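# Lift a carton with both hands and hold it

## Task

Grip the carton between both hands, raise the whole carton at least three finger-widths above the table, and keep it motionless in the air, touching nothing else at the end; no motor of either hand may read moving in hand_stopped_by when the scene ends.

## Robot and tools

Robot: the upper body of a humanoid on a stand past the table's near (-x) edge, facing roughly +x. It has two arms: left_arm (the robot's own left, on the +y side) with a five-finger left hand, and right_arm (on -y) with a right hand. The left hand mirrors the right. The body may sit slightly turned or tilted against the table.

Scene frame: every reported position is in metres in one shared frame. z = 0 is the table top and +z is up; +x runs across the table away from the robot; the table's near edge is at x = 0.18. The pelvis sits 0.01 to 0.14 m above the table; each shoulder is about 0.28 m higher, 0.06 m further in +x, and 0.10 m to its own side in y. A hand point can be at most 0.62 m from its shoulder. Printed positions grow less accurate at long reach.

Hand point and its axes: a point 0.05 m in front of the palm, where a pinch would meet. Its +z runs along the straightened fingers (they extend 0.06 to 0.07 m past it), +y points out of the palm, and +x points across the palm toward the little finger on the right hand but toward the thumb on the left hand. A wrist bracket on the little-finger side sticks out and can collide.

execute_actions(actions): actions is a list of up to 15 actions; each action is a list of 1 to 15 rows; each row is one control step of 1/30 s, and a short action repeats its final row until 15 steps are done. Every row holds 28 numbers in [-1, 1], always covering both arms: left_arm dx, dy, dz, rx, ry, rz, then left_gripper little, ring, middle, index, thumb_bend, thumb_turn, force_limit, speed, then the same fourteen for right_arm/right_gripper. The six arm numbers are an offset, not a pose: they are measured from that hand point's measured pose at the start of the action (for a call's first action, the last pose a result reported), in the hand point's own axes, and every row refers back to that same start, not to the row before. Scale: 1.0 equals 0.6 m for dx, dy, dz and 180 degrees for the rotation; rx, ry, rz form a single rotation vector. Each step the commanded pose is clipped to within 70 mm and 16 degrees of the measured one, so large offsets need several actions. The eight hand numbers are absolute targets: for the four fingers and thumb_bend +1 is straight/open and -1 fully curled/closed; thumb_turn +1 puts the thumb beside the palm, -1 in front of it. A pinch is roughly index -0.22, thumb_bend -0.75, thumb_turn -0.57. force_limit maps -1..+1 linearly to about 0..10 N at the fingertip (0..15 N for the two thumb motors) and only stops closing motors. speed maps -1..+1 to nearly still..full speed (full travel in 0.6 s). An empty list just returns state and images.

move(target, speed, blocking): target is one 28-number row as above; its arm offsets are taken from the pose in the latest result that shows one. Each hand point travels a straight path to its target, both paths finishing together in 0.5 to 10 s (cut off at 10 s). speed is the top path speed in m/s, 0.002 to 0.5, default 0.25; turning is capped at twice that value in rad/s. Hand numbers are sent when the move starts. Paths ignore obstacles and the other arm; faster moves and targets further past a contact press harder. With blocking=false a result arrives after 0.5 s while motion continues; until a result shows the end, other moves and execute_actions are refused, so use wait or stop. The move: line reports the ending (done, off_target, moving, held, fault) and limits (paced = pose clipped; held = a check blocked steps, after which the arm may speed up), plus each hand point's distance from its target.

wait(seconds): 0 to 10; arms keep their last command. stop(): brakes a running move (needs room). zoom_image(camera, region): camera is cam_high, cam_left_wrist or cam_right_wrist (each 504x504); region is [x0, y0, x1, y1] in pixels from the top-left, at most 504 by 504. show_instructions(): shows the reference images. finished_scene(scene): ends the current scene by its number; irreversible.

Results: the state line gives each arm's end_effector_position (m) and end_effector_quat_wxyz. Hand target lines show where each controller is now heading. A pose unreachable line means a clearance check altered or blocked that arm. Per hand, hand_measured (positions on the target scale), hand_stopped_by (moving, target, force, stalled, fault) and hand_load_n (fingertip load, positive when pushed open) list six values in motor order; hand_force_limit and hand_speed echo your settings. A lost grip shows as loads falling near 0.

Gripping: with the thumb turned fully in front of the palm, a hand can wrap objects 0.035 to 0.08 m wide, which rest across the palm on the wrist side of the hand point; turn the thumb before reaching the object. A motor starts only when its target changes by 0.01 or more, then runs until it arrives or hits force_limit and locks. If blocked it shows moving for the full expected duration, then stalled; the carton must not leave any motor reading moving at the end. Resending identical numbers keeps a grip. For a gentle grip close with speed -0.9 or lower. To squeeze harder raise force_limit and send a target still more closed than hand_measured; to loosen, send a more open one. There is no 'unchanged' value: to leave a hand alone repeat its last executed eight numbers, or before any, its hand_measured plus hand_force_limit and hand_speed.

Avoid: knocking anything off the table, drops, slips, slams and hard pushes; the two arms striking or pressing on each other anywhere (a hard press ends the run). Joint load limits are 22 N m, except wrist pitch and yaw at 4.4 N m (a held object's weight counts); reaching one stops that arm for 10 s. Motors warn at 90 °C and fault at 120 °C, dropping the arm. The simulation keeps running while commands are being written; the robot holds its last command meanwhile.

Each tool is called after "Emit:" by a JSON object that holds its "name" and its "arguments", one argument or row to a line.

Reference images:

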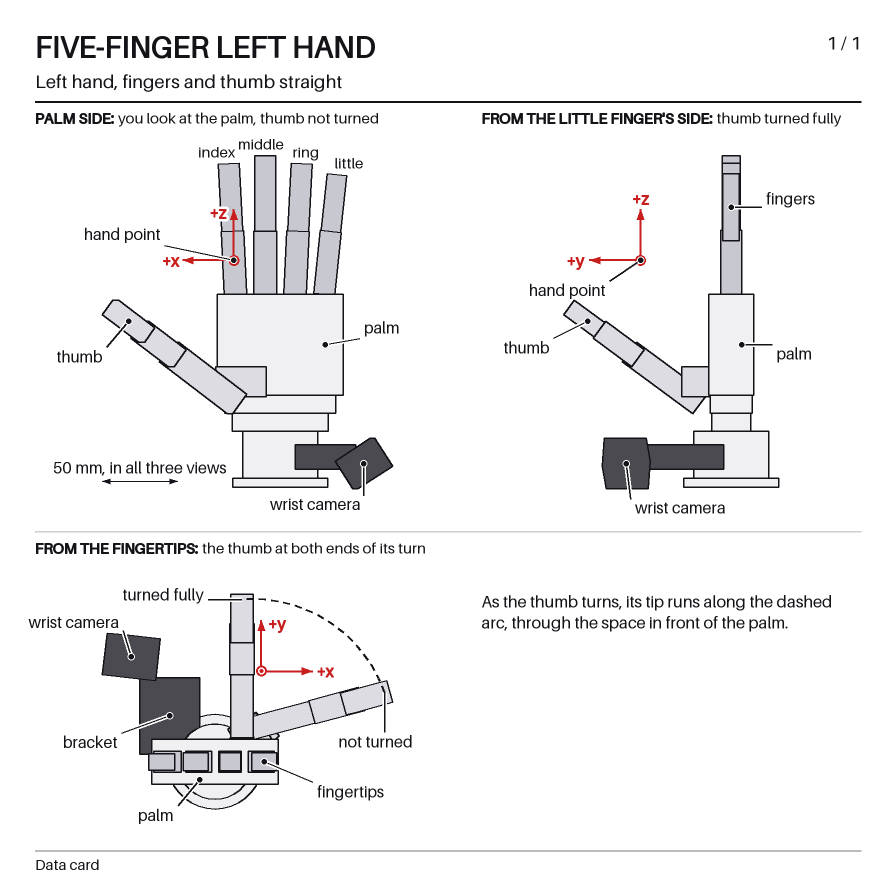

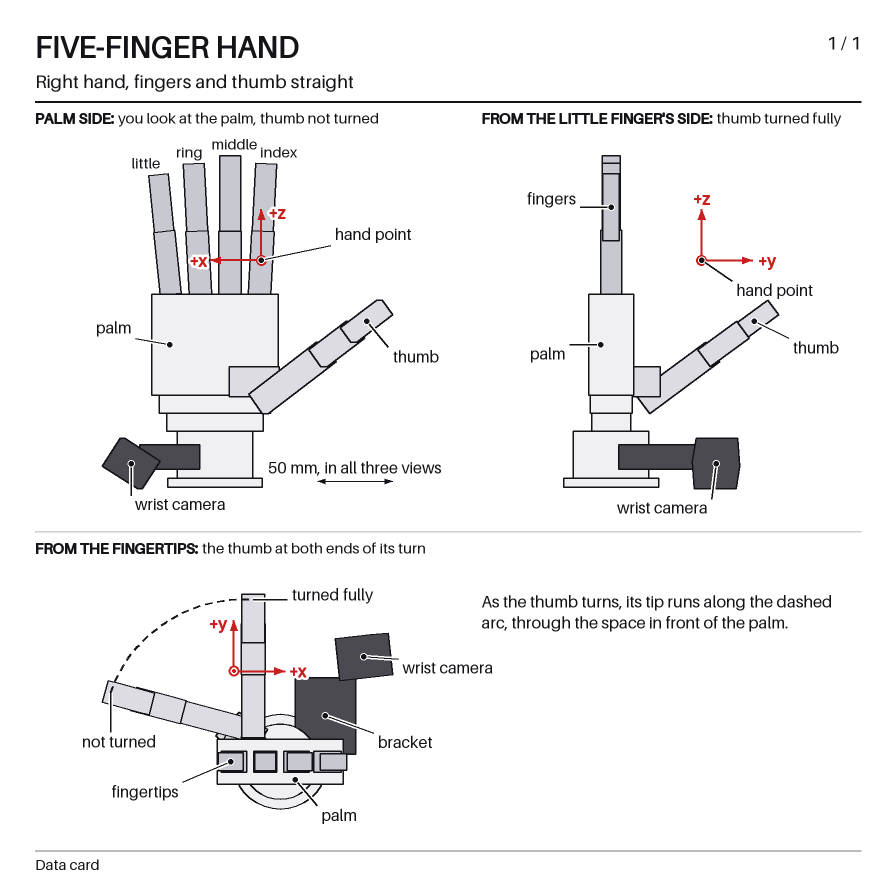

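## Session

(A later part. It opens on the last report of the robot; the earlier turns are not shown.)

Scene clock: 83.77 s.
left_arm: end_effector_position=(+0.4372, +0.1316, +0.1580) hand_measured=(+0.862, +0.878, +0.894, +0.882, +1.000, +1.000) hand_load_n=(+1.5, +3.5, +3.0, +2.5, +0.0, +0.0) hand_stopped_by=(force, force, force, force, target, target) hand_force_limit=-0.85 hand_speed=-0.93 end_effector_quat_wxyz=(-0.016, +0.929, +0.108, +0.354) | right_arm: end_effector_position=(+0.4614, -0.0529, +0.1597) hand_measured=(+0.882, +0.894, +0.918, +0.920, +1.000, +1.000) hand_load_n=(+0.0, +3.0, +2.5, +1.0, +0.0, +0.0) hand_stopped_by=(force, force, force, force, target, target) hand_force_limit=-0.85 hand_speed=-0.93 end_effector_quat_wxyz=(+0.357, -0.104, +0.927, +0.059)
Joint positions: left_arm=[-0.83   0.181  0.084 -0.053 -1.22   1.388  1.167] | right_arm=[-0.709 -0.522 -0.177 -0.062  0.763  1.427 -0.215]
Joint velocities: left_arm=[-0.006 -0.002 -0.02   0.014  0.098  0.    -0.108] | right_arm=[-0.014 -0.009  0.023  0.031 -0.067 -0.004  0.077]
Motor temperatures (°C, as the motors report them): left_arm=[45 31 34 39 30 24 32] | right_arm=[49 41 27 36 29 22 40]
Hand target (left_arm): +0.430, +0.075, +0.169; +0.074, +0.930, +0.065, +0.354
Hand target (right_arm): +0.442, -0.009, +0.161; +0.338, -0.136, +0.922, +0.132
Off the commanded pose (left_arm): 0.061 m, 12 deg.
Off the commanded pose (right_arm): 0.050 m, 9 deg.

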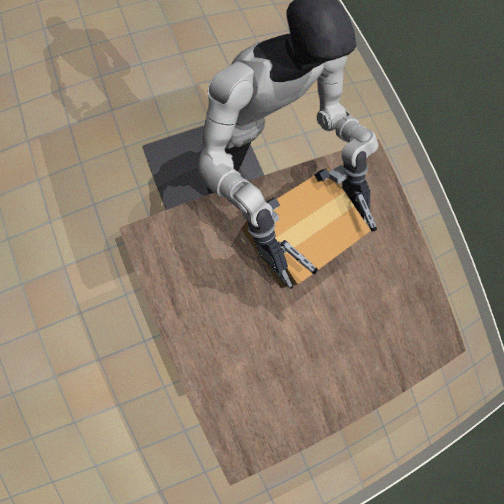

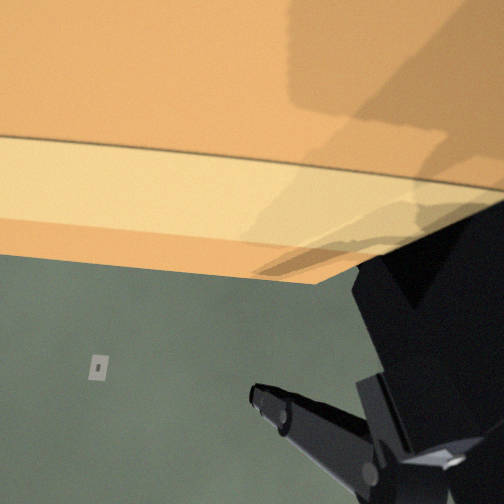

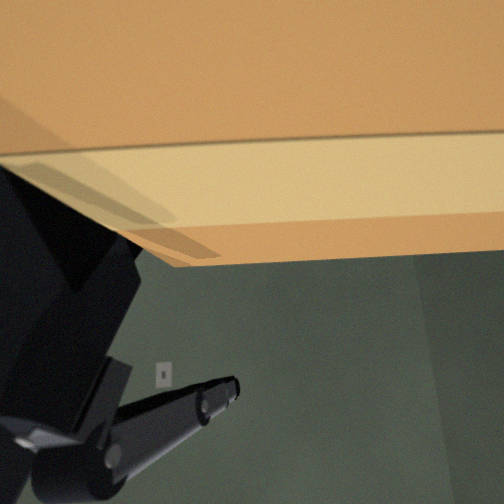

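Emit:
{"name": "move", "arguments": {
  "target": [-0.060,-0.022,-0.158,0.004,0.27,0.007,1,1,1,1,1,1,-0.75,0,0.059,-0.023,-0.1435,0.005,-0.265,-0.004,1,1,1,1,1,1,-0.75,0],
  "speed": 0.25
}}

Emit:
{"name": "zoom_image", "arguments": {
  "camera": "cam_high",
  "region": [200, 110, 400, 310]
}}

Scene clock: 86.53 s.
left_arm: end_effector_position=(+0.3445, +0.1271, +0.2019) hand_measured=(+1.000, +1.000, +1.000, +1.000, +1.000, +1.000) hand_load_n=(+0.0, +0.0, +0.0, +0.0, +0.0, +0.0) hand_stopped_by=(target, target, target, target, target, target) hand_force_limit=-0.75 hand_speed=0.00 end_effector_quat_wxyz=(-0.073, +0.703, +0.062, +0.704) | right_arm: end_effector_position=(+0.3876, -0.0984, +0.1991) hand_measured=(+1.000, +1.000, +1.000, +1.000, +1.000, +1.000) hand_load_n=(+0.0, +0.0, +0.0, +0.0, +0.0, +0.0) hand_stopped_by=(target, target, target, target, target, target) hand_force_limit=-0.75 hand_speed=0.00 end_effector_quat_wxyz=(+0.702, -0.065, +0.705, +0.075)
Joint positions: left_arm=[ 0.007  0.461 -0.537 -0.381 -0.214 -0.031  0.661] | right_arm=[ 0.107 -0.278 -0.143 -0.125  0.375 -0.151  0.174]
Joint velocities: left_arm=[-0.002  0.002 -0.008  0.014  0.005 -0.008  0.   ] | right_arm=[-0.012  0.005 -0.025 -0.003  0.    -0.012  0.   ]
Motor temperatures (°C, as the motors report them): left_arm=[44 31 34 39 30 24 30] | right_arm=[48 41 27 36 29 22 38]
Hand target (left_arm): +0.345, +0.126, +0.202; -0.073, +0.702, +0.060, +0.706
Hand target (right_arm): +0.388, -0.098, +0.199; +0.703, -0.066, +0.704, +0.074
Off the commanded pose (left_arm): 0.003 m, 3 deg.
Off the commanded pose (right_arm): 0.012 m, 2 deg.
move: off_target (left_arm, right_arm)

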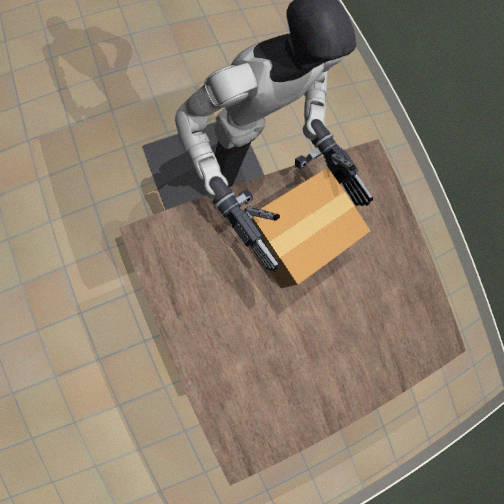

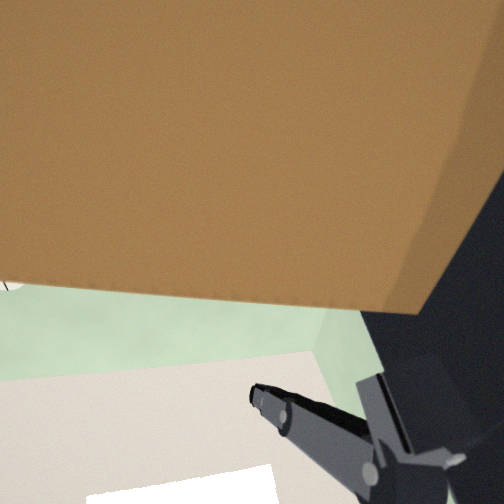

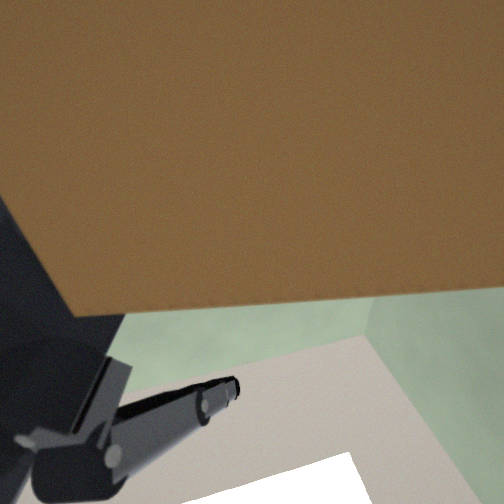

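Region (200, 110, 400, 310) of cam_high's 504x504 image, scaled by 2.520, with more detail than that image has.

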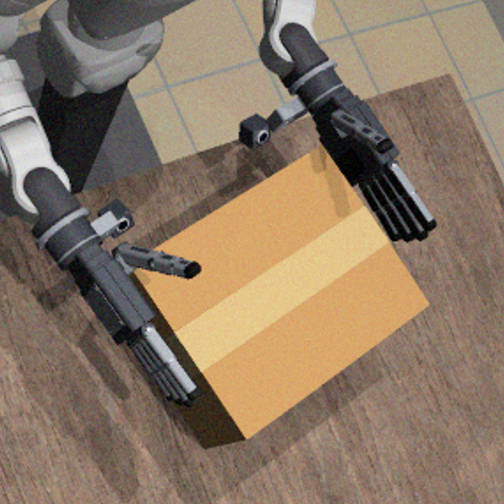

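Emit:
{"name": "move", "arguments": {
  "target": [-0.017,0.012,0.067,0.0085,-0.001,-0.005,1,1,1,1,1,1,-0.75,0,0.020,0.037,0.070,-0.006,-0.001,-0.005,1,1,1,1,1,1,-0.75,0],
  "speed": 0.08
}}

Emit:
{"name": "zoom_image", "arguments": {
  "camera": "cam_high",
  "region": [200, 110, 400, 310]
}}

Scene clock: 87.90 s.
left_arm: end_effector_position=(+0.3850, +0.1301, +0.1915) hand_measured=(+1.000, +1.000, +1.000, +1.000, +1.000, +1.000) hand_load_n=(+0.0, +0.0, +0.0, +0.0, +0.0, +0.0) hand_stopped_by=(target, target, target, target, target, target) hand_force_limit=-0.75 hand_speed=0.00 end_effector_quat_wxyz=(-0.080, +0.703, +0.079, +0.703) | right_arm: end_effector_position=(+0.4238, -0.0728, +0.1859) hand_measured=(+1.000, +1.000, +1.000, +1.000, +1.000, +1.000) hand_load_n=(+0.0, +0.0, +0.0, +0.0, +0.0, +0.0) hand_stopped_by=(target, target, target, target, target, target) hand_force_limit=-0.75 hand_speed=0.00 end_effector_quat_wxyz=(+0.702, -0.070, +0.705, +0.073)
Joint positions: left_arm=[-0.171  0.359 -0.513 -0.149 -0.242 -0.054  0.645] | right_arm=[-0.099 -0.237 -0.092  0.083  0.292 -0.177  0.129]
Joint velocities: left_arm=[ 0.     0.009  0.008  0.    -0.009 -0.003  0.   ] | right_arm=[ 0.002  0.002  0.017  0.006 -0.006 -0.006 -0.006]
Motor temperatures (°C, as the motors report them): left_arm=[44 31 34 38 30 24 30] | right_arm=[47 41 27 36 29 22 36]
Hand target (left_arm): +0.385, +0.130, +0.192; -0.078, +0.703, +0.082, +0.702
Hand target (right_arm): +0.424, -0.068, +0.186; +0.702, -0.073, +0.704, +0.077
Off the commanded pose (left_arm): 0.002 m, 0 deg.
Off the commanded pose (right_arm): 0.005 m, 1 deg.
move: off_target (right_arm)

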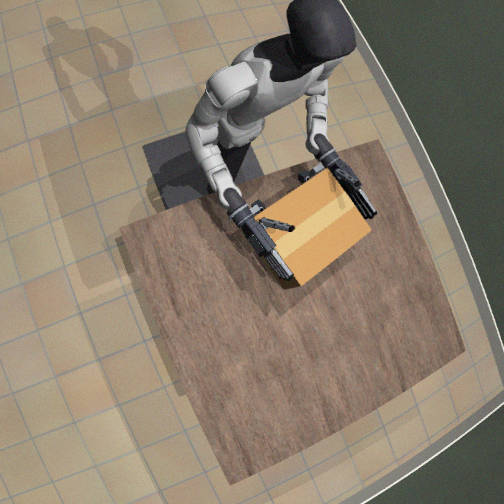

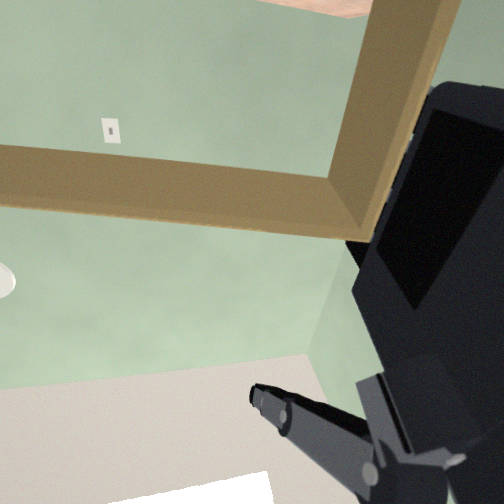

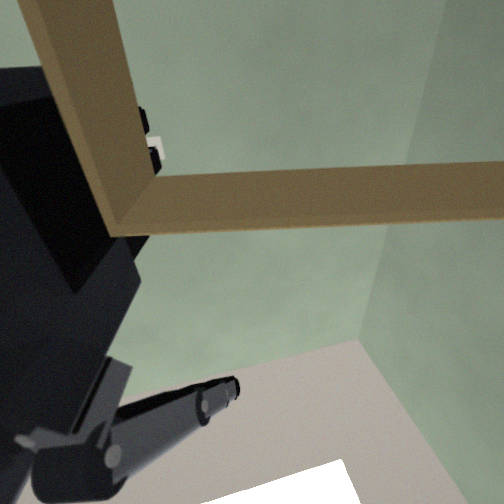

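Region (200, 110, 400, 310) of cam_high's 504x504 image, scaled by 2.520, with more detail than that image has.

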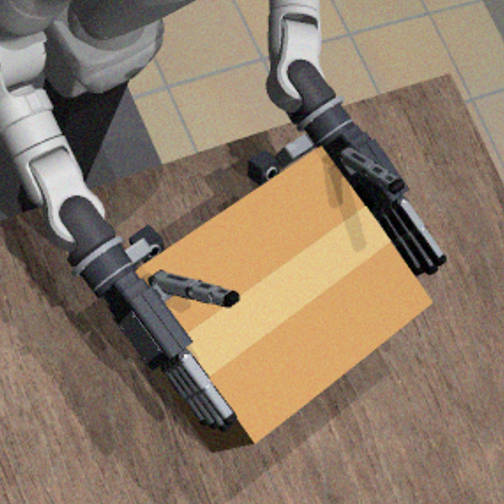

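Emit:
{"name": "move", "arguments": {
  "target": [0,0.112,-0.005,-0.055,0,0,0.93,0.93,0.93,1,1,1,-0.75,0,0,0.092,-0.01,-0.068,0,0,0.93,0.93,0.93,1,1,1,-0.75,0],
  "speed": 0.08
}}

Emit:
{"name": "zoom_image", "arguments": {
  "camera": "cam_high",
  "region": [200, 110, 400, 310]
}}

Scene clock: 90.93 s.
left_arm: end_effector_position=(+0.3993, +0.1146, +0.1891) hand_measured=(+0.930, +0.930, +0.930, +1.000, +1.000, +1.000) hand_load_n=(+0.0, +0.0, +0.5, +0.0, +0.0, +0.0) hand_stopped_by=(target, target, target, target, target, target) hand_force_limit=-0.75 hand_speed=0.00 end_effector_quat_wxyz=(-0.082, +0.702, +0.052, +0.705) | right_arm: end_effector_position=(+0.4270, -0.0786, +0.1855) hand_measured=(+0.930, +0.930, +0.930, +1.000, +1.000, +1.000) hand_load_n=(+0.0, +0.0, +1.5, +0.0, +0.0, +0.0) hand_stopped_by=(target, target, target, target, target, target) hand_force_limit=-0.75 hand_speed=0.00 end_effector_quat_wxyz=(+0.697, -0.091, +0.707, +0.076)
Joint positions: left_arm=[-0.279  0.377 -0.589 -0.065 -0.264 -0.055  0.682] | right_arm=[-0.115 -0.355 -0.035  0.123  0.38  -0.199  0.121]
Joint velocities: left_arm=[-0.035  0.049 -0.052  0.014 -0.057 -0.024  0.055] | right_arm=[-0.009 -0.083  0.091  0.023  0.08  -0.044 -0.078]
Motor temperatures (°C, as the motors report them): left_arm=[43 31 34 38 30 24 28] | right_arm=[46 41 28 36 29 23 36]
Hand target (left_arm): +0.394, +0.067, +0.193; -0.020, +0.707, +0.020, +0.707
Hand target (right_arm): +0.405, -0.023, +0.188; +0.691, -0.144, +0.693, +0.148
Off the commanded pose (left_arm): 0.051 m, 8 deg.
Off the commanded pose (right_arm): 0.062 m, 10 deg.
move: off_target (left_arm, right_arm)

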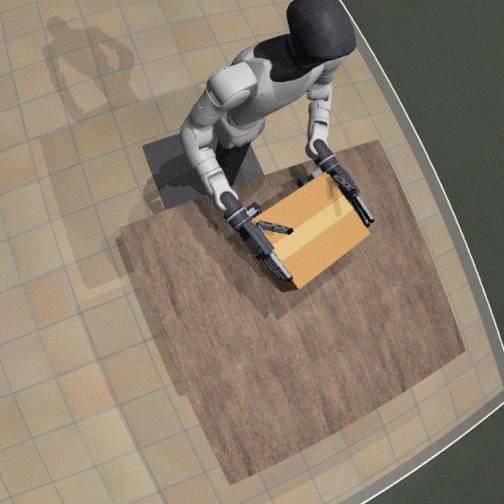

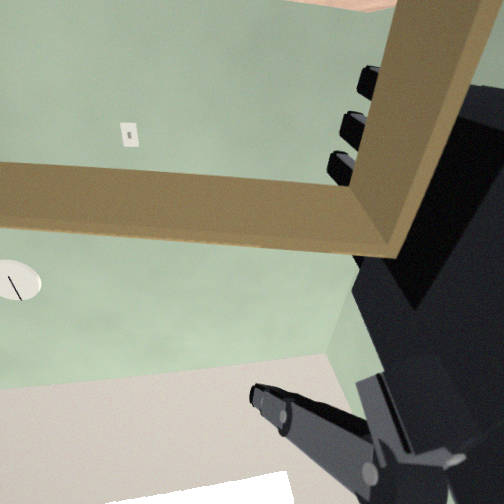

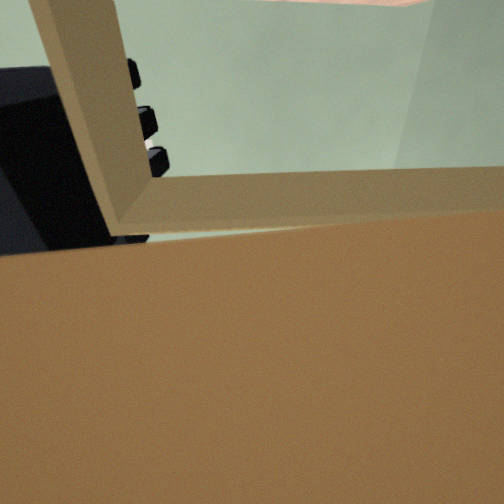

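Region (200, 110, 400, 310) of cam_high's 504x504 image, scaled by 2.520, with more detail than that image has.

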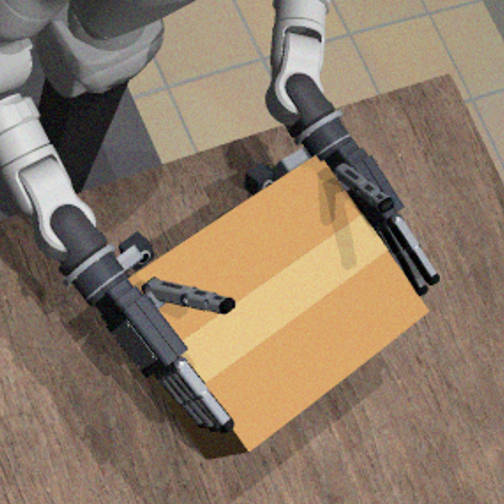

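Emit:
{"name": "execute_actions", "arguments": {
  "actions": [
    [[0.008,0.083,-0.020,-0.042,-0.002,-0.015,0.93,0.93,0.93,1,1,1,-0.75,0,-0.003,0.103,-0.009,-0.056,-0.005,0.009,0.93,0.93,0.93,1,1,1,-0.75,0],[0.008,0.084,-0.020,-0.0415,-0.002,-0.0165,0.93,0.93,0.93,1,1,1,-0.75,0,-0.003,0.103,-0.008,-0.055,-0.005,0.010,0.93,0.93,0.93,1,1,1,-0.75,0],[0.008,0.084,-0.020,-0.041,-0.002,-0.018,0.93,0.93,0.93,1,1,1,-0.75,0,-0.003,0.103,-0.007,-0.054,-0.005,0.0115,0.93,0.93,0.93,1,1,1,-0.75,0],[0.008,0.085,-0.021,-0.0405,-0.002,-0.0195,0.93,0.93,0.93,1,1,1,-0.75,0,-0.003,0.103,-0.006,-0.053,-0.005,0.013,0.93,0.93,0.93,1,1,1,-0.75,0],[0.008,0.086,-0.021,-0.040,-0.002,-0.021,0.93,0.93,0.93,1,1,1,-0.75,0,-0.003,0.103,-0.005,-0.052,-0.005,0.014,0.93,0.93,0.93,1,1,1,-0.75,0],[0.008,0.086,-0.021,-0.0395,-0.002,-0.0225,0.93,0.93,0.93,1,1,1,-0.75,0,-0.003,0.103,-0.004,-0.051,-0.005,0.0155,0.93,0.93,0.93,1,1,1,-0.75,0],[0.008,0.087,-0.022,-0.039,-0.002,-0.024,0.93,0.93,0.93,1,1,1,-0.75,0,-0.003,0.103,-0.003,-0.050,-0.005,0.017,0.93,0.93,0.93,1,1,1,-0.75,0],[0.008,0.088,-0.022,-0.038,-0.002,-0.026,0.93,0.93,0.93,1,1,1,-0.75,0,-0.003,0.103,-0.002,-0.048,-0.005,0.018,0.93,0.93,0.93,1,1,1,-0.75,0]]
  ]
}}

Scene clock: 92.33 s.
left_arm: end_effector_position=(+0.3988, +0.1139, +0.1905) hand_measured=(+0.930, +0.930, +0.930, +1.000, +1.000, +1.000) hand_load_n=(+0.0, +0.0, +0.0, +0.0, +0.0, +0.0) hand_stopped_by=(target, target, target, target, target, target) hand_force_limit=-0.75 hand_speed=0.00 end_effector_quat_wxyz=(-0.080, +0.698, +0.069, +0.709) | right_arm: end_effector_position=(+0.4315, -0.0814, +0.1868) hand_measured=(+0.930, +0.930, +0.930, +1.000, +1.000, +1.000) hand_load_n=(+0.0, +0.0, +0.0, +0.0, +0.0, +0.0) hand_stopped_by=(target, target, target, target, target, target) hand_force_limit=-0.75 hand_speed=0.00 end_effector_quat_wxyz=(+0.700, -0.068, +0.707, +0.074)
Joint positions: left_arm=[-0.292  0.372 -0.624 -0.04  -0.28  -0.101  0.731] | right_arm=[-0.125 -0.374  0.013  0.143  0.428 -0.229  0.054]
Joint velocities: left_arm=[-0.035  0.049 -0.055  0.014 -0.063 -0.034  0.055] | right_arm=[ 0.    -0.067  0.089  0.025  0.084 -0.056 -0.076]
Motor temperatures (°C, as the motors report them): left_arm=[43 31 34 38 30 24 29] | right_arm=[45 41 28 36 29 23 38]
Hand target (left_arm): +0.392, +0.063, +0.193; -0.012, +0.705, +0.039, +0.708
Hand target (right_arm): +0.408, -0.023, +0.187; +0.691, -0.122, +0.697, +0.149
Off the commanded pose (left_arm): 0.054 m, 9 deg.
Off the commanded pose (right_arm): 0.066 m, 11 deg.

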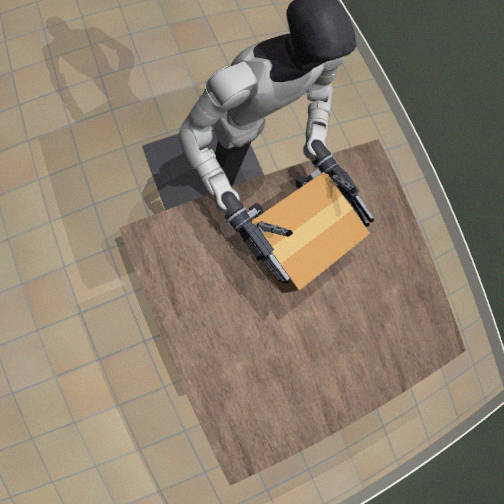

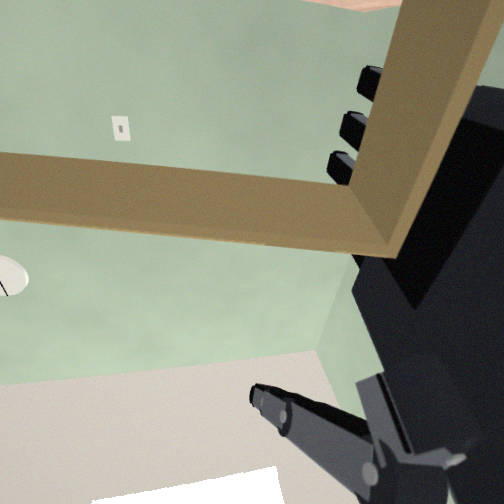

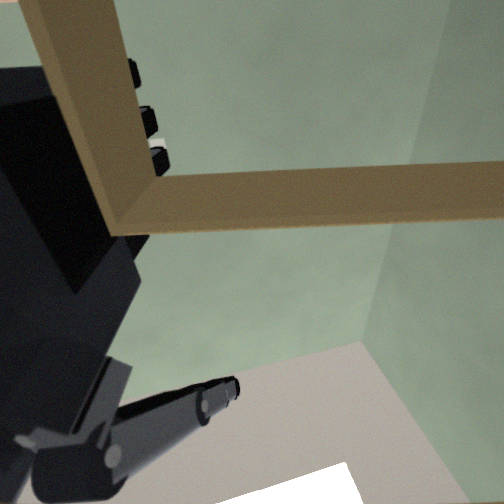

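Emit:
{"name": "execute_actions", "arguments": {
  "actions": [
    [[0.005,0.087,-0.0225,-0.045,-0.004,-0.019,0.8,0.8,0.8,1,1,1,-0.85,-0.92,0,0.108,-0.012,-0.059,-0.002,0.01,0.8,0.8,0.8,1,1,1,-0.85,-0.92],[0.007,0.087,-0.0225,-0.045,-0.003,-0.019,0.8,0.8,0.8,1,1,1,-0.85,-0.92,-0.002,0.108,-0.012,-0.059,-0.003,0.01,0.8,0.8,0.8,1,1,1,-0.85,-0.92],[0.0095,0.087,-0.0225,-0.045,-0.003,-0.02,0.8,0.8,0.8,1,1,1,-0.85,-0.92,-0.0045,0.108,-0.012,-0.059,-0.003,0.011,0.8,0.8,0.8,1,1,1,-0.85,-0.92],[0.012,0.087,-0.0225,-0.045,-0.002,-0.02,0.8,0.8,0.8,1,1,1,-0.85,-0.92,-0.007,0.108,-0.012,-0.059,-0.004,0.011,0.8,0.8,0.8,1,1,1,-0.85,-0.92],[0.014,0.087,-0.0225,-0.045,-0.001,-0.021,0.8,0.8,0.8,1,1,1,-0.85,-0.92,-0.009,0.108,-0.012,-0.059,-0.005,0.012,0.8,0.8,0.8,1,1,1,-0.85,-0.92],[0.016,0.087,-0.0225,-0.045,0,-0.021,0.8,0.8,0.8,1,1,1,-0.85,-0.92,-0.011,0.108,-0.012,-0.059,-0.006,0.012,0.8,0.8,0.8,1,1,1,-0.85,-0.92],[0.0185,0.087,-0.0225,-0.045,0.001,-0.022,0.8,0.8,0.8,1,1,1,-0.85,-0.92,-0.0135,0.108,-0.012,-0.059,-0.007,0.013,0.8,0.8,0.8,1,1,1,-0.85,-0.92],[0.021,0.087,-0.0225,-0.045,0.001,-0.022,0.8,0.8,0.8,1,1,1,-0.85,-0.92,-0.016,0.108,-0.012,-0.059,-0.007,0.013,0.8,0.8,0.8,1,1,1,-0.85,-0.92],[0.023,0.087,-0.0225,-0.045,0.002,-0.022,0.8,0.8,0.8,1,1,1,-0.85,-0.92,-0.018,0.108,-0.012,-0.059,-0.008,0.013,0.8,0.8,0.8,1,1,1,-0.85,-0.92],[0.025,0.087,-0.0225,-0.045,0.003,-0.022,0.8,0.8,0.8,1,1,1,-0.85,-0.92,-0.020,0.108,-0.012,-0.059,-0.009,0.013,0.8,0.8,0.8,1,1,1,-0.85,-0.92],[0.0275,0.087,-0.0225,-0.045,0.004,-0.022,0.8,0.8,0.8,1,1,1,-0.85,-0.92,-0.0225,0.108,-0.012,-0.059,-0.010,0.013,0.8,0.8,0.8,1,1,1,-0.85,-0.92],[0.030,0.087,-0.0225,-0.045,0.005,-0.022,0.8,0.8,0.8,1,1,1,-0.85,-0.92,-0.025,0.108,-0.012,-0.059,-0.011,0.013,0.8,0.8,0.8,1,1,1,-0.85,-0.92],[0.032,0.087,-0.0225,-0.045,0.006,-0.022,0.8,0.8,0.8,1,1,1,-0.85,-0.92,-0.027,0.108,-0.012,-0.059,-0.012,0.013,0.8,0.8,0.8,1,1,1,-0.85,-0.92],[0.034,0.087,-0.0225,-0.045,0.007,-0.022,0.8,0.8,0.8,1,1,1,-0.85,-0.92,-0.029,0.108,-0.012,-0.059,-0.013,0.013,0.8,0.8,0.8,1,1,1,-0.85,-0.92],[0.036,0.087,-0.0225,-0.045,0.007,-0.022,0.8,0.8,0.8,1,1,1,-0.85,-0.92,-0.031,0.108,-0.012,-0.059,-0.013,0.013,0.8,0.8,0.8,1,1,1,-0.85,-0.92]]
  ]
}}

Emit:
{"name": "wait", "arguments": {
  "seconds": 0.4
}}

Scene clock: 93.53 s.
left_arm: end_effector_position=(+0.3984, +0.1127, +0.1911) hand_measured=(+0.886, +0.914, +0.914, +1.000, +1.000, +1.000) hand_load_n=(+1.0, +1.0, +1.0, +0.0, +0.0, +0.0) hand_stopped_by=(force, force, force, target, target, target) hand_force_limit=-0.85 hand_speed=-0.92 end_effector_quat_wxyz=(-0.080, +0.700, +0.069, +0.706) | right_arm: end_effector_position=(+0.4313, -0.0825, +0.1873) hand_measured=(+0.878, +0.878, +0.878, +1.000, +1.000, +1.000) hand_load_n=(+0.0, +0.0, +0.5, +0.0, +0.0, +0.0) hand_stopped_by=(moving, moving, moving, target, target, target) hand_force_limit=-0.85 hand_speed=-0.92 end_effector_quat_wxyz=(+0.695, -0.064, +0.712, +0.075)
Joint positions: left_arm=[-0.308  0.398 -0.657 -0.055 -0.309 -0.093  0.766] | right_arm=[-0.117 -0.426  0.062  0.118  0.484 -0.22   0.006]
Joint velocities: left_arm=[-0.012  0.043 -0.081 -0.061 -0.046  0.063  0.083] | right_arm=[ 0.04  -0.075  0.08  -0.061  0.081  0.011 -0.098]
Motor temperatures (°C, as the motors report them): left_arm=[43 31 35 38 30 24 29] | right_arm=[45 41 28 36 28 23 40]
Hand target (left_arm): +0.393, +0.063, +0.212; -0.007, +0.690, +0.042, +0.722
Hand target (right_arm): +0.409, -0.024, +0.206; +0.703, -0.116, +0.684, +0.155
Off the commanded pose (left_arm): 0.057 m, 9 deg.
Off the commanded pose (right_arm): 0.069 m, 11 deg.

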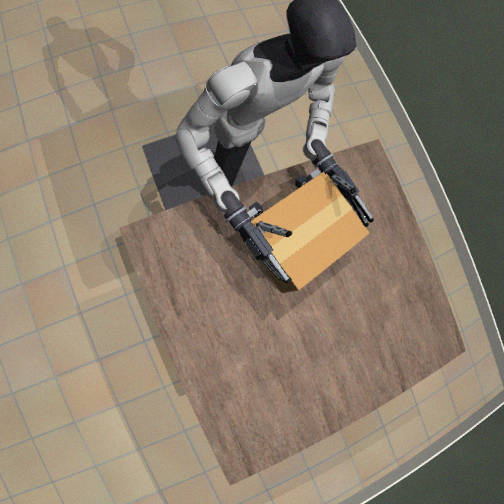

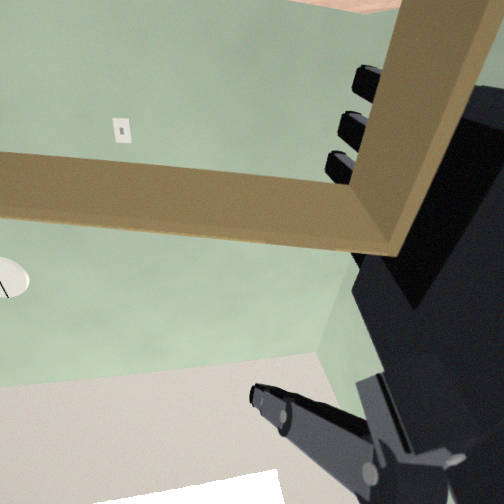

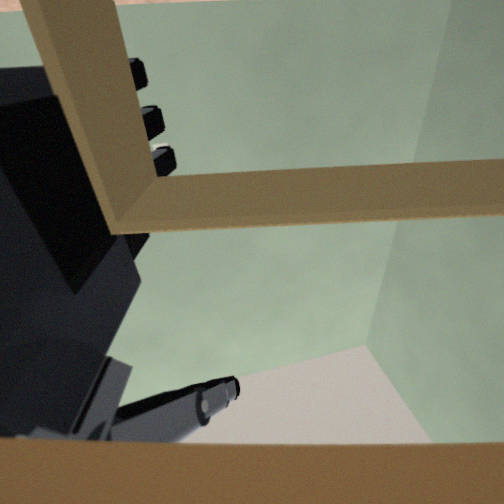

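Scene clock: 93.93 s.
left_arm: end_effector_position=(+0.3980, +0.1120, +0.1911) hand_measured=(+0.886, +0.914, +0.914, +1.000, +1.000, +1.000) hand_load_n=(+1.0, +1.0, +1.5, +0.0, +0.0, +0.0) hand_stopped_by=(force, force, force, target, target, target) hand_force_limit=-0.85 hand_speed=-0.92 end_effector_quat_wxyz=(-0.080, +0.701, +0.068, +0.705) | right_arm: end_effector_position=(+0.4311, -0.0830, +0.1874) hand_measured=(+0.832, +0.860, +0.874, +1.000, +1.000, +1.000) hand_load_n=(+1.0, +1.0, +0.5, +0.0, +0.0, +0.0) hand_stopped_by=(force, force, force, target, target, target) hand_force_limit=-0.85 hand_speed=-0.92 end_effector_quat_wxyz=(+0.694, -0.063, +0.713, +0.074)
Joint positions: left_arm=[-0.31   0.403 -0.663 -0.063 -0.313 -0.085  0.773] | right_arm=[-0.113 -0.433  0.068  0.11   0.49  -0.216 -0.003]
Joint velocities: left_arm=[-0.002 -0.009  0.006  0.     0.021  0.     0.   ] | right_arm=[ 0.002  0.     0.002  0.011 -0.009  0.     0.   ]
Motor temperatures (°C, as the motors report them): left_arm=[43 31 35 38 30 24 29] | right_arm=[45 41 28 37 28 23 41]
Hand target (left_arm): +0.393, +0.063, +0.212; -0.007, +0.690, +0.042, +0.722
Hand target (right_arm): +0.409, -0.024, +0.206; +0.703, -0.116, +0.684, +0.155
Off the commanded pose (left_arm): 0.056 m, 9 deg.
Off the commanded pose (right_arm): 0.069 m, 12 deg.
wait: 0.40 s; no rest

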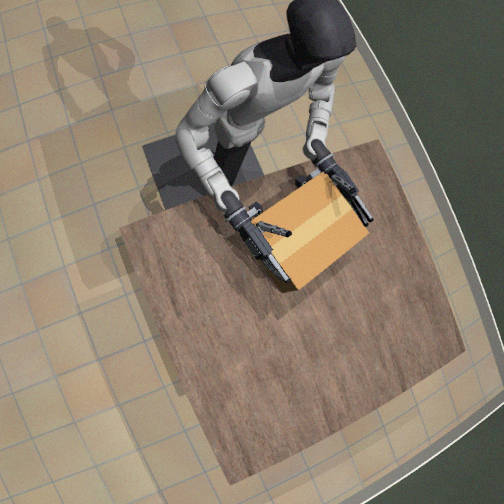

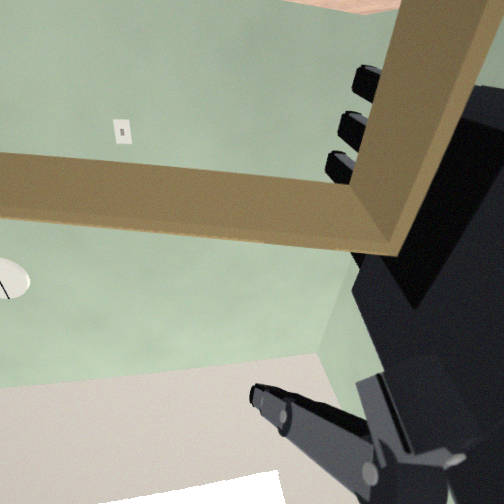

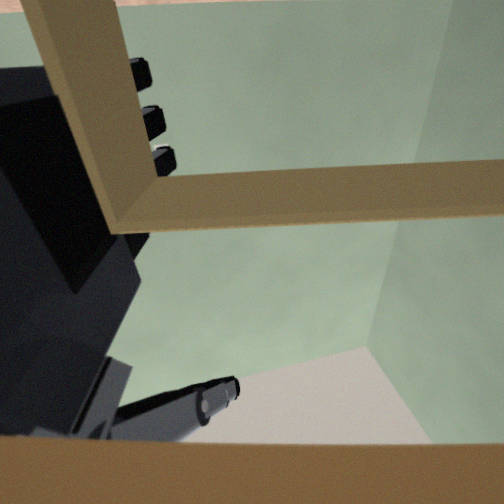

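Emit:
{"name": "execute_actions", "arguments": {
  "actions": [
    [[0.0365,0.084,-0.0205,-0.045,0.012,-0.022,0.8,0.8,0.8,1,1,1,-0.85,-0.92,-0.0315,0.110,-0.011,-0.061,-0.020,0.011,0.8,0.8,0.8,1,1,1,-0.85,-0.92],[0.038,0.0835,-0.0205,-0.045,0.013,-0.022,0.8,0.8,0.8,1,1,1,-0.85,-0.92,-0.033,0.1095,-0.011,-0.061,-0.021,0.012,0.8,0.8,0.8,1,1,1,-0.85,-0.92],[0.0395,0.083,-0.0205,-0.045,0.014,-0.022,0.8,0.8,0.8,1,1,1,-0.85,-0.92,-0.0345,0.109,-0.011,-0.061,-0.022,0.012,0.8,0.8,0.8,1,1,1,-0.85,-0.92],[0.041,0.083,-0.0205,-0.044,0.015,-0.023,0.8,0.8,0.8,1,1,1,-0.85,-0.92,-0.036,0.1085,-0.011,-0.061,-0.023,0.013,0.8,0.8,0.8,1,1,1,-0.85,-0.92],[0.0425,0.0825,-0.0205,-0.044,0.016,-0.023,0.8,0.8,0.8,1,1,1,-0.85,-0.92,-0.0375,0.108,-0.011,-0.061,-0.024,0.013,0.8,0.8,0.8,1,1,1,-0.85,-0.92],[0.044,0.0825,-0.0205,-0.044,0.017,-0.023,0.8,0.8,0.8,1,1,1,-0.85,-0.92,-0.039,0.1075,-0.011,-0.060,-0.025,0.014,0.8,0.8,0.8,1,1,1,-0.85,-0.92],[0.0455,0.082,-0.0205,-0.044,0.018,-0.023,0.8,0.8,0.8,1,1,1,-0.85,-0.92,-0.0405,0.107,-0.011,-0.060,-0.026,0.014,0.8,0.8,0.8,1,1,1,-0.85,-0.92],[0.047,0.082,-0.0205,-0.044,0.019,-0.024,0.8,0.8,0.8,1,1,1,-0.85,-0.92,-0.042,0.1065,-0.011,-0.060,-0.027,0.015,0.8,0.8,0.8,1,1,1,-0.85,-0.92],[0.0485,0.0815,-0.0205,-0.043,0.020,-0.024,0.8,0.8,0.8,1,1,1,-0.85,-0.92,-0.0435,0.106,-0.011,-0.060,-0.028,0.015,0.8,0.8,0.8,1,1,1,-0.85,-0.92],[0.050,0.0815,-0.0205,-0.043,0.021,-0.024,0.8,0.8,0.8,1,1,1,-0.85,-0.92,-0.045,0.1055,-0.011,-0.060,-0.029,0.015,0.8,0.8,0.8,1,1,1,-0.85,-0.92],[0.0515,0.081,-0.0205,-0.043,0.022,-0.024,0.8,0.8,0.8,1,1,1,-0.85,-0.92,-0.0465,0.105,-0.011,-0.059,-0.030,0.015,0.8,0.8,0.8,1,1,1,-0.85,-0.92],[0.053,0.081,-0.0205,-0.043,0.023,-0.024,0.8,0.8,0.8,1,1,1,-0.85,-0.92,-0.048,0.1045,-0.011,-0.059,-0.031,0.015,0.8,0.8,0.8,1,1,1,-0.85,-0.92],[0.0545,0.0805,-0.0205,-0.043,0.024,-0.024,0.8,0.8,0.8,1,1,1,-0.85,-0.92,-0.0495,0.104,-0.011,-0.059,-0.032,0.015,0.8,0.8,0.8,1,1,1,-0.85,-0.92],[0.056,0.0805,-0.0205,-0.043,0.025,-0.024,0.8,0.8,0.8,1,1,1,-0.85,-0.92,-0.051,0.1035,-0.011,-0.059,-0.033,0.015,0.8,0.8,0.8,1,1,1,-0.85,-0.92],[0.058,0.080,-0.0205,-0.043,0.026,-0.024,0.8,0.8,0.8,1,1,1,-0.85,-0.92,-0.053,0.103,-0.011,-0.059,-0.034,0.015,0.8,0.8,0.8,1,1,1,-0.85,-0.92]]
  ]
}}

Emit:
{"name": "wait", "arguments": {
  "seconds": 0.4
}}

Scene clock: 95.30 s.
left_arm: end_effector_position=(+0.3985, +0.1204, +0.1917) hand_measured=(+0.886, +0.914, +0.914, +1.000, +1.000, +1.000) hand_load_n=(+0.5, +2.0, +2.5, +0.0, +0.0, +0.0) hand_stopped_by=(force, force, force, target, target, target) hand_force_limit=-0.85 hand_speed=-0.92 end_effector_quat_wxyz=(-0.094, +0.697, +0.076, +0.706) | right_arm: end_effector_position=(+0.4312, -0.0781, +0.2321) hand_measured=(+0.832, +0.860, +0.874, +1.000, +1.000, +1.000) hand_load_n=(+0.0, +0.0, +0.0, +0.0, +0.0, +0.0) hand_stopped_by=(force, force, force, target, target, target) hand_force_limit=-0.85 hand_speed=-0.92 end_effector_quat_wxyz=(+0.740, -0.051, +0.663, +0.101)
Joint positions: left_arm=[-0.324  0.431 -0.684 -0.056 -0.331 -0.105  0.82 ] | right_arm=[-0.145 -0.457  0.085  0.076  0.548 -0.308 -0.011]
Joint velocities: left_arm=[-0.017  0.11  -0.041 -0.006 -0.064 -0.06   0.088] | right_arm=[-0.098 -0.081  0.097 -0.077  0.123 -0.131 -0.071]
Motor temperatures (°C, as the motors report them): left_arm=[43 31 35 39 30 24 30] | right_arm=[45 41 29 37 28 24 43]
Hand target (left_arm): +0.391, +0.066, +0.225; -0.010, +0.672, +0.043, +0.739
Hand target (right_arm): +0.410, -0.027, +0.221; +0.720, -0.106, +0.667, +0.161
Off the commanded pose (left_arm): 0.067 m, 11 deg.
Off the commanded pose (right_arm): 0.058 m, 10 deg.

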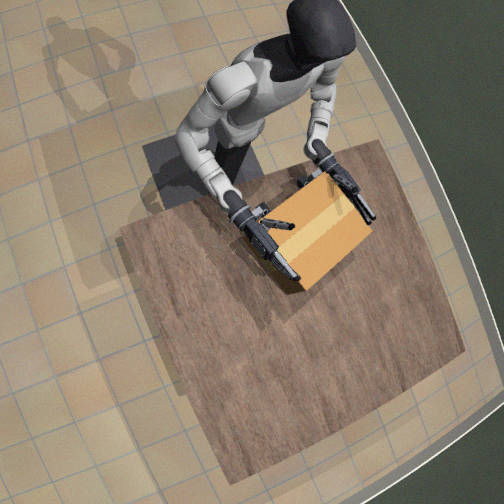

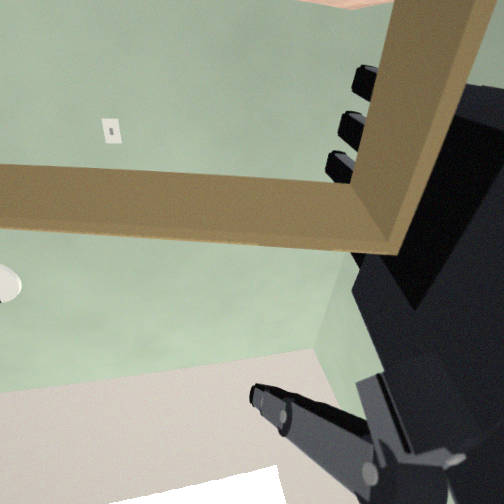

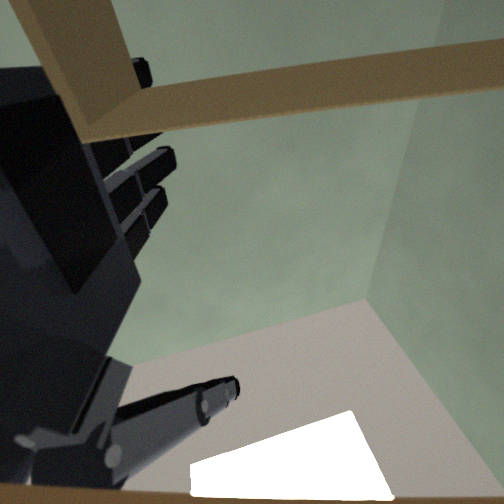

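Scene clock: 95.70 s.
left_arm: end_effector_position=(+0.3988, +0.1173, +0.2070) hand_measured=(+0.886, +0.914, +0.914, +1.000, +1.000, +1.000) hand_load_n=(+2.0, +0.0, +0.0, +0.0, +0.0, +0.0) hand_stopped_by=(force, force, force, target, target, target) hand_force_limit=-0.85 hand_speed=-0.92 end_effector_quat_wxyz=(-0.082, +0.683, +0.079, +0.722) | right_arm: end_effector_position=(+0.4321, -0.0814, +0.2241) hand_measured=(+0.832, +0.860, +0.874, +1.000, +1.000, +1.000) hand_load_n=(+0.0, +0.0, +0.0, +0.0, +0.0, +0.0) hand_stopped_by=(force, force, force, target, target, target) hand_force_limit=-0.85 hand_speed=-0.92 end_effector_quat_wxyz=(+0.732, -0.050, +0.673, +0.093)
Joint positions: left_arm=[-0.34   0.437 -0.69  -0.074 -0.331 -0.128  0.822] | right_arm=[-0.138 -0.469  0.095  0.084  0.552 -0.301 -0.025]
Joint velocities: left_arm=[-0.006  0.003 -0.002  0.     0.011  0.     0.   ] | right_arm=[ 0.     0.     0.     0.006 -0.002  0.     0.   ]
Motor temperatures (°C, as the motors report them): left_arm=[43 31 35 39 30 25 30] | right_arm=[45 41 29 38 28 24 43]
Hand target (left_arm): +0.391, +0.066, +0.225; -0.010, +0.672, +0.043, +0.739
Hand target (right_arm): +0.410, -0.027, +0.221; +0.720, -0.106, +0.667, +0.161
Off the commanded pose (left_arm): 0.058 m, 10 deg.
Off the commanded pose (right_arm): 0.060 m, 10 deg.
wait: 0.40 s; no rest

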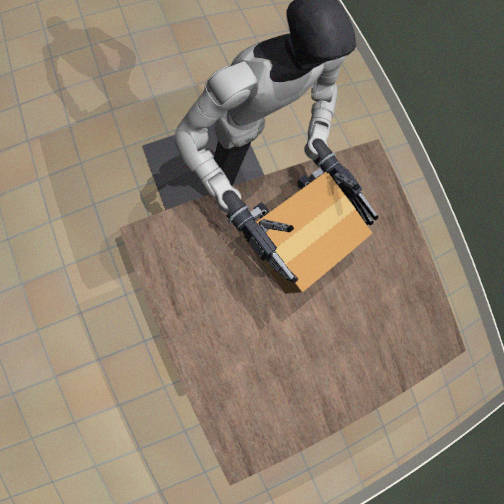

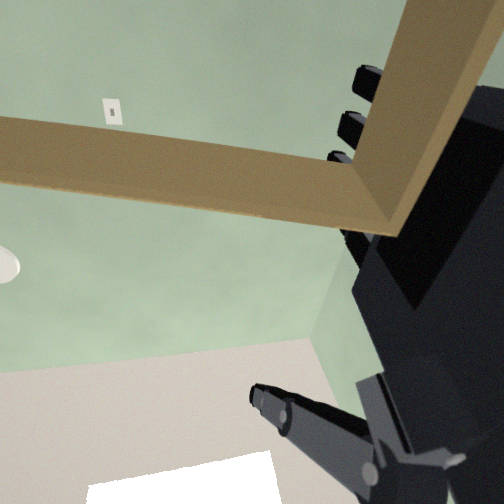

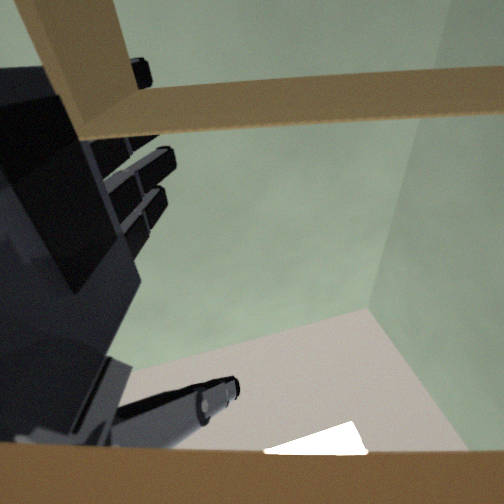

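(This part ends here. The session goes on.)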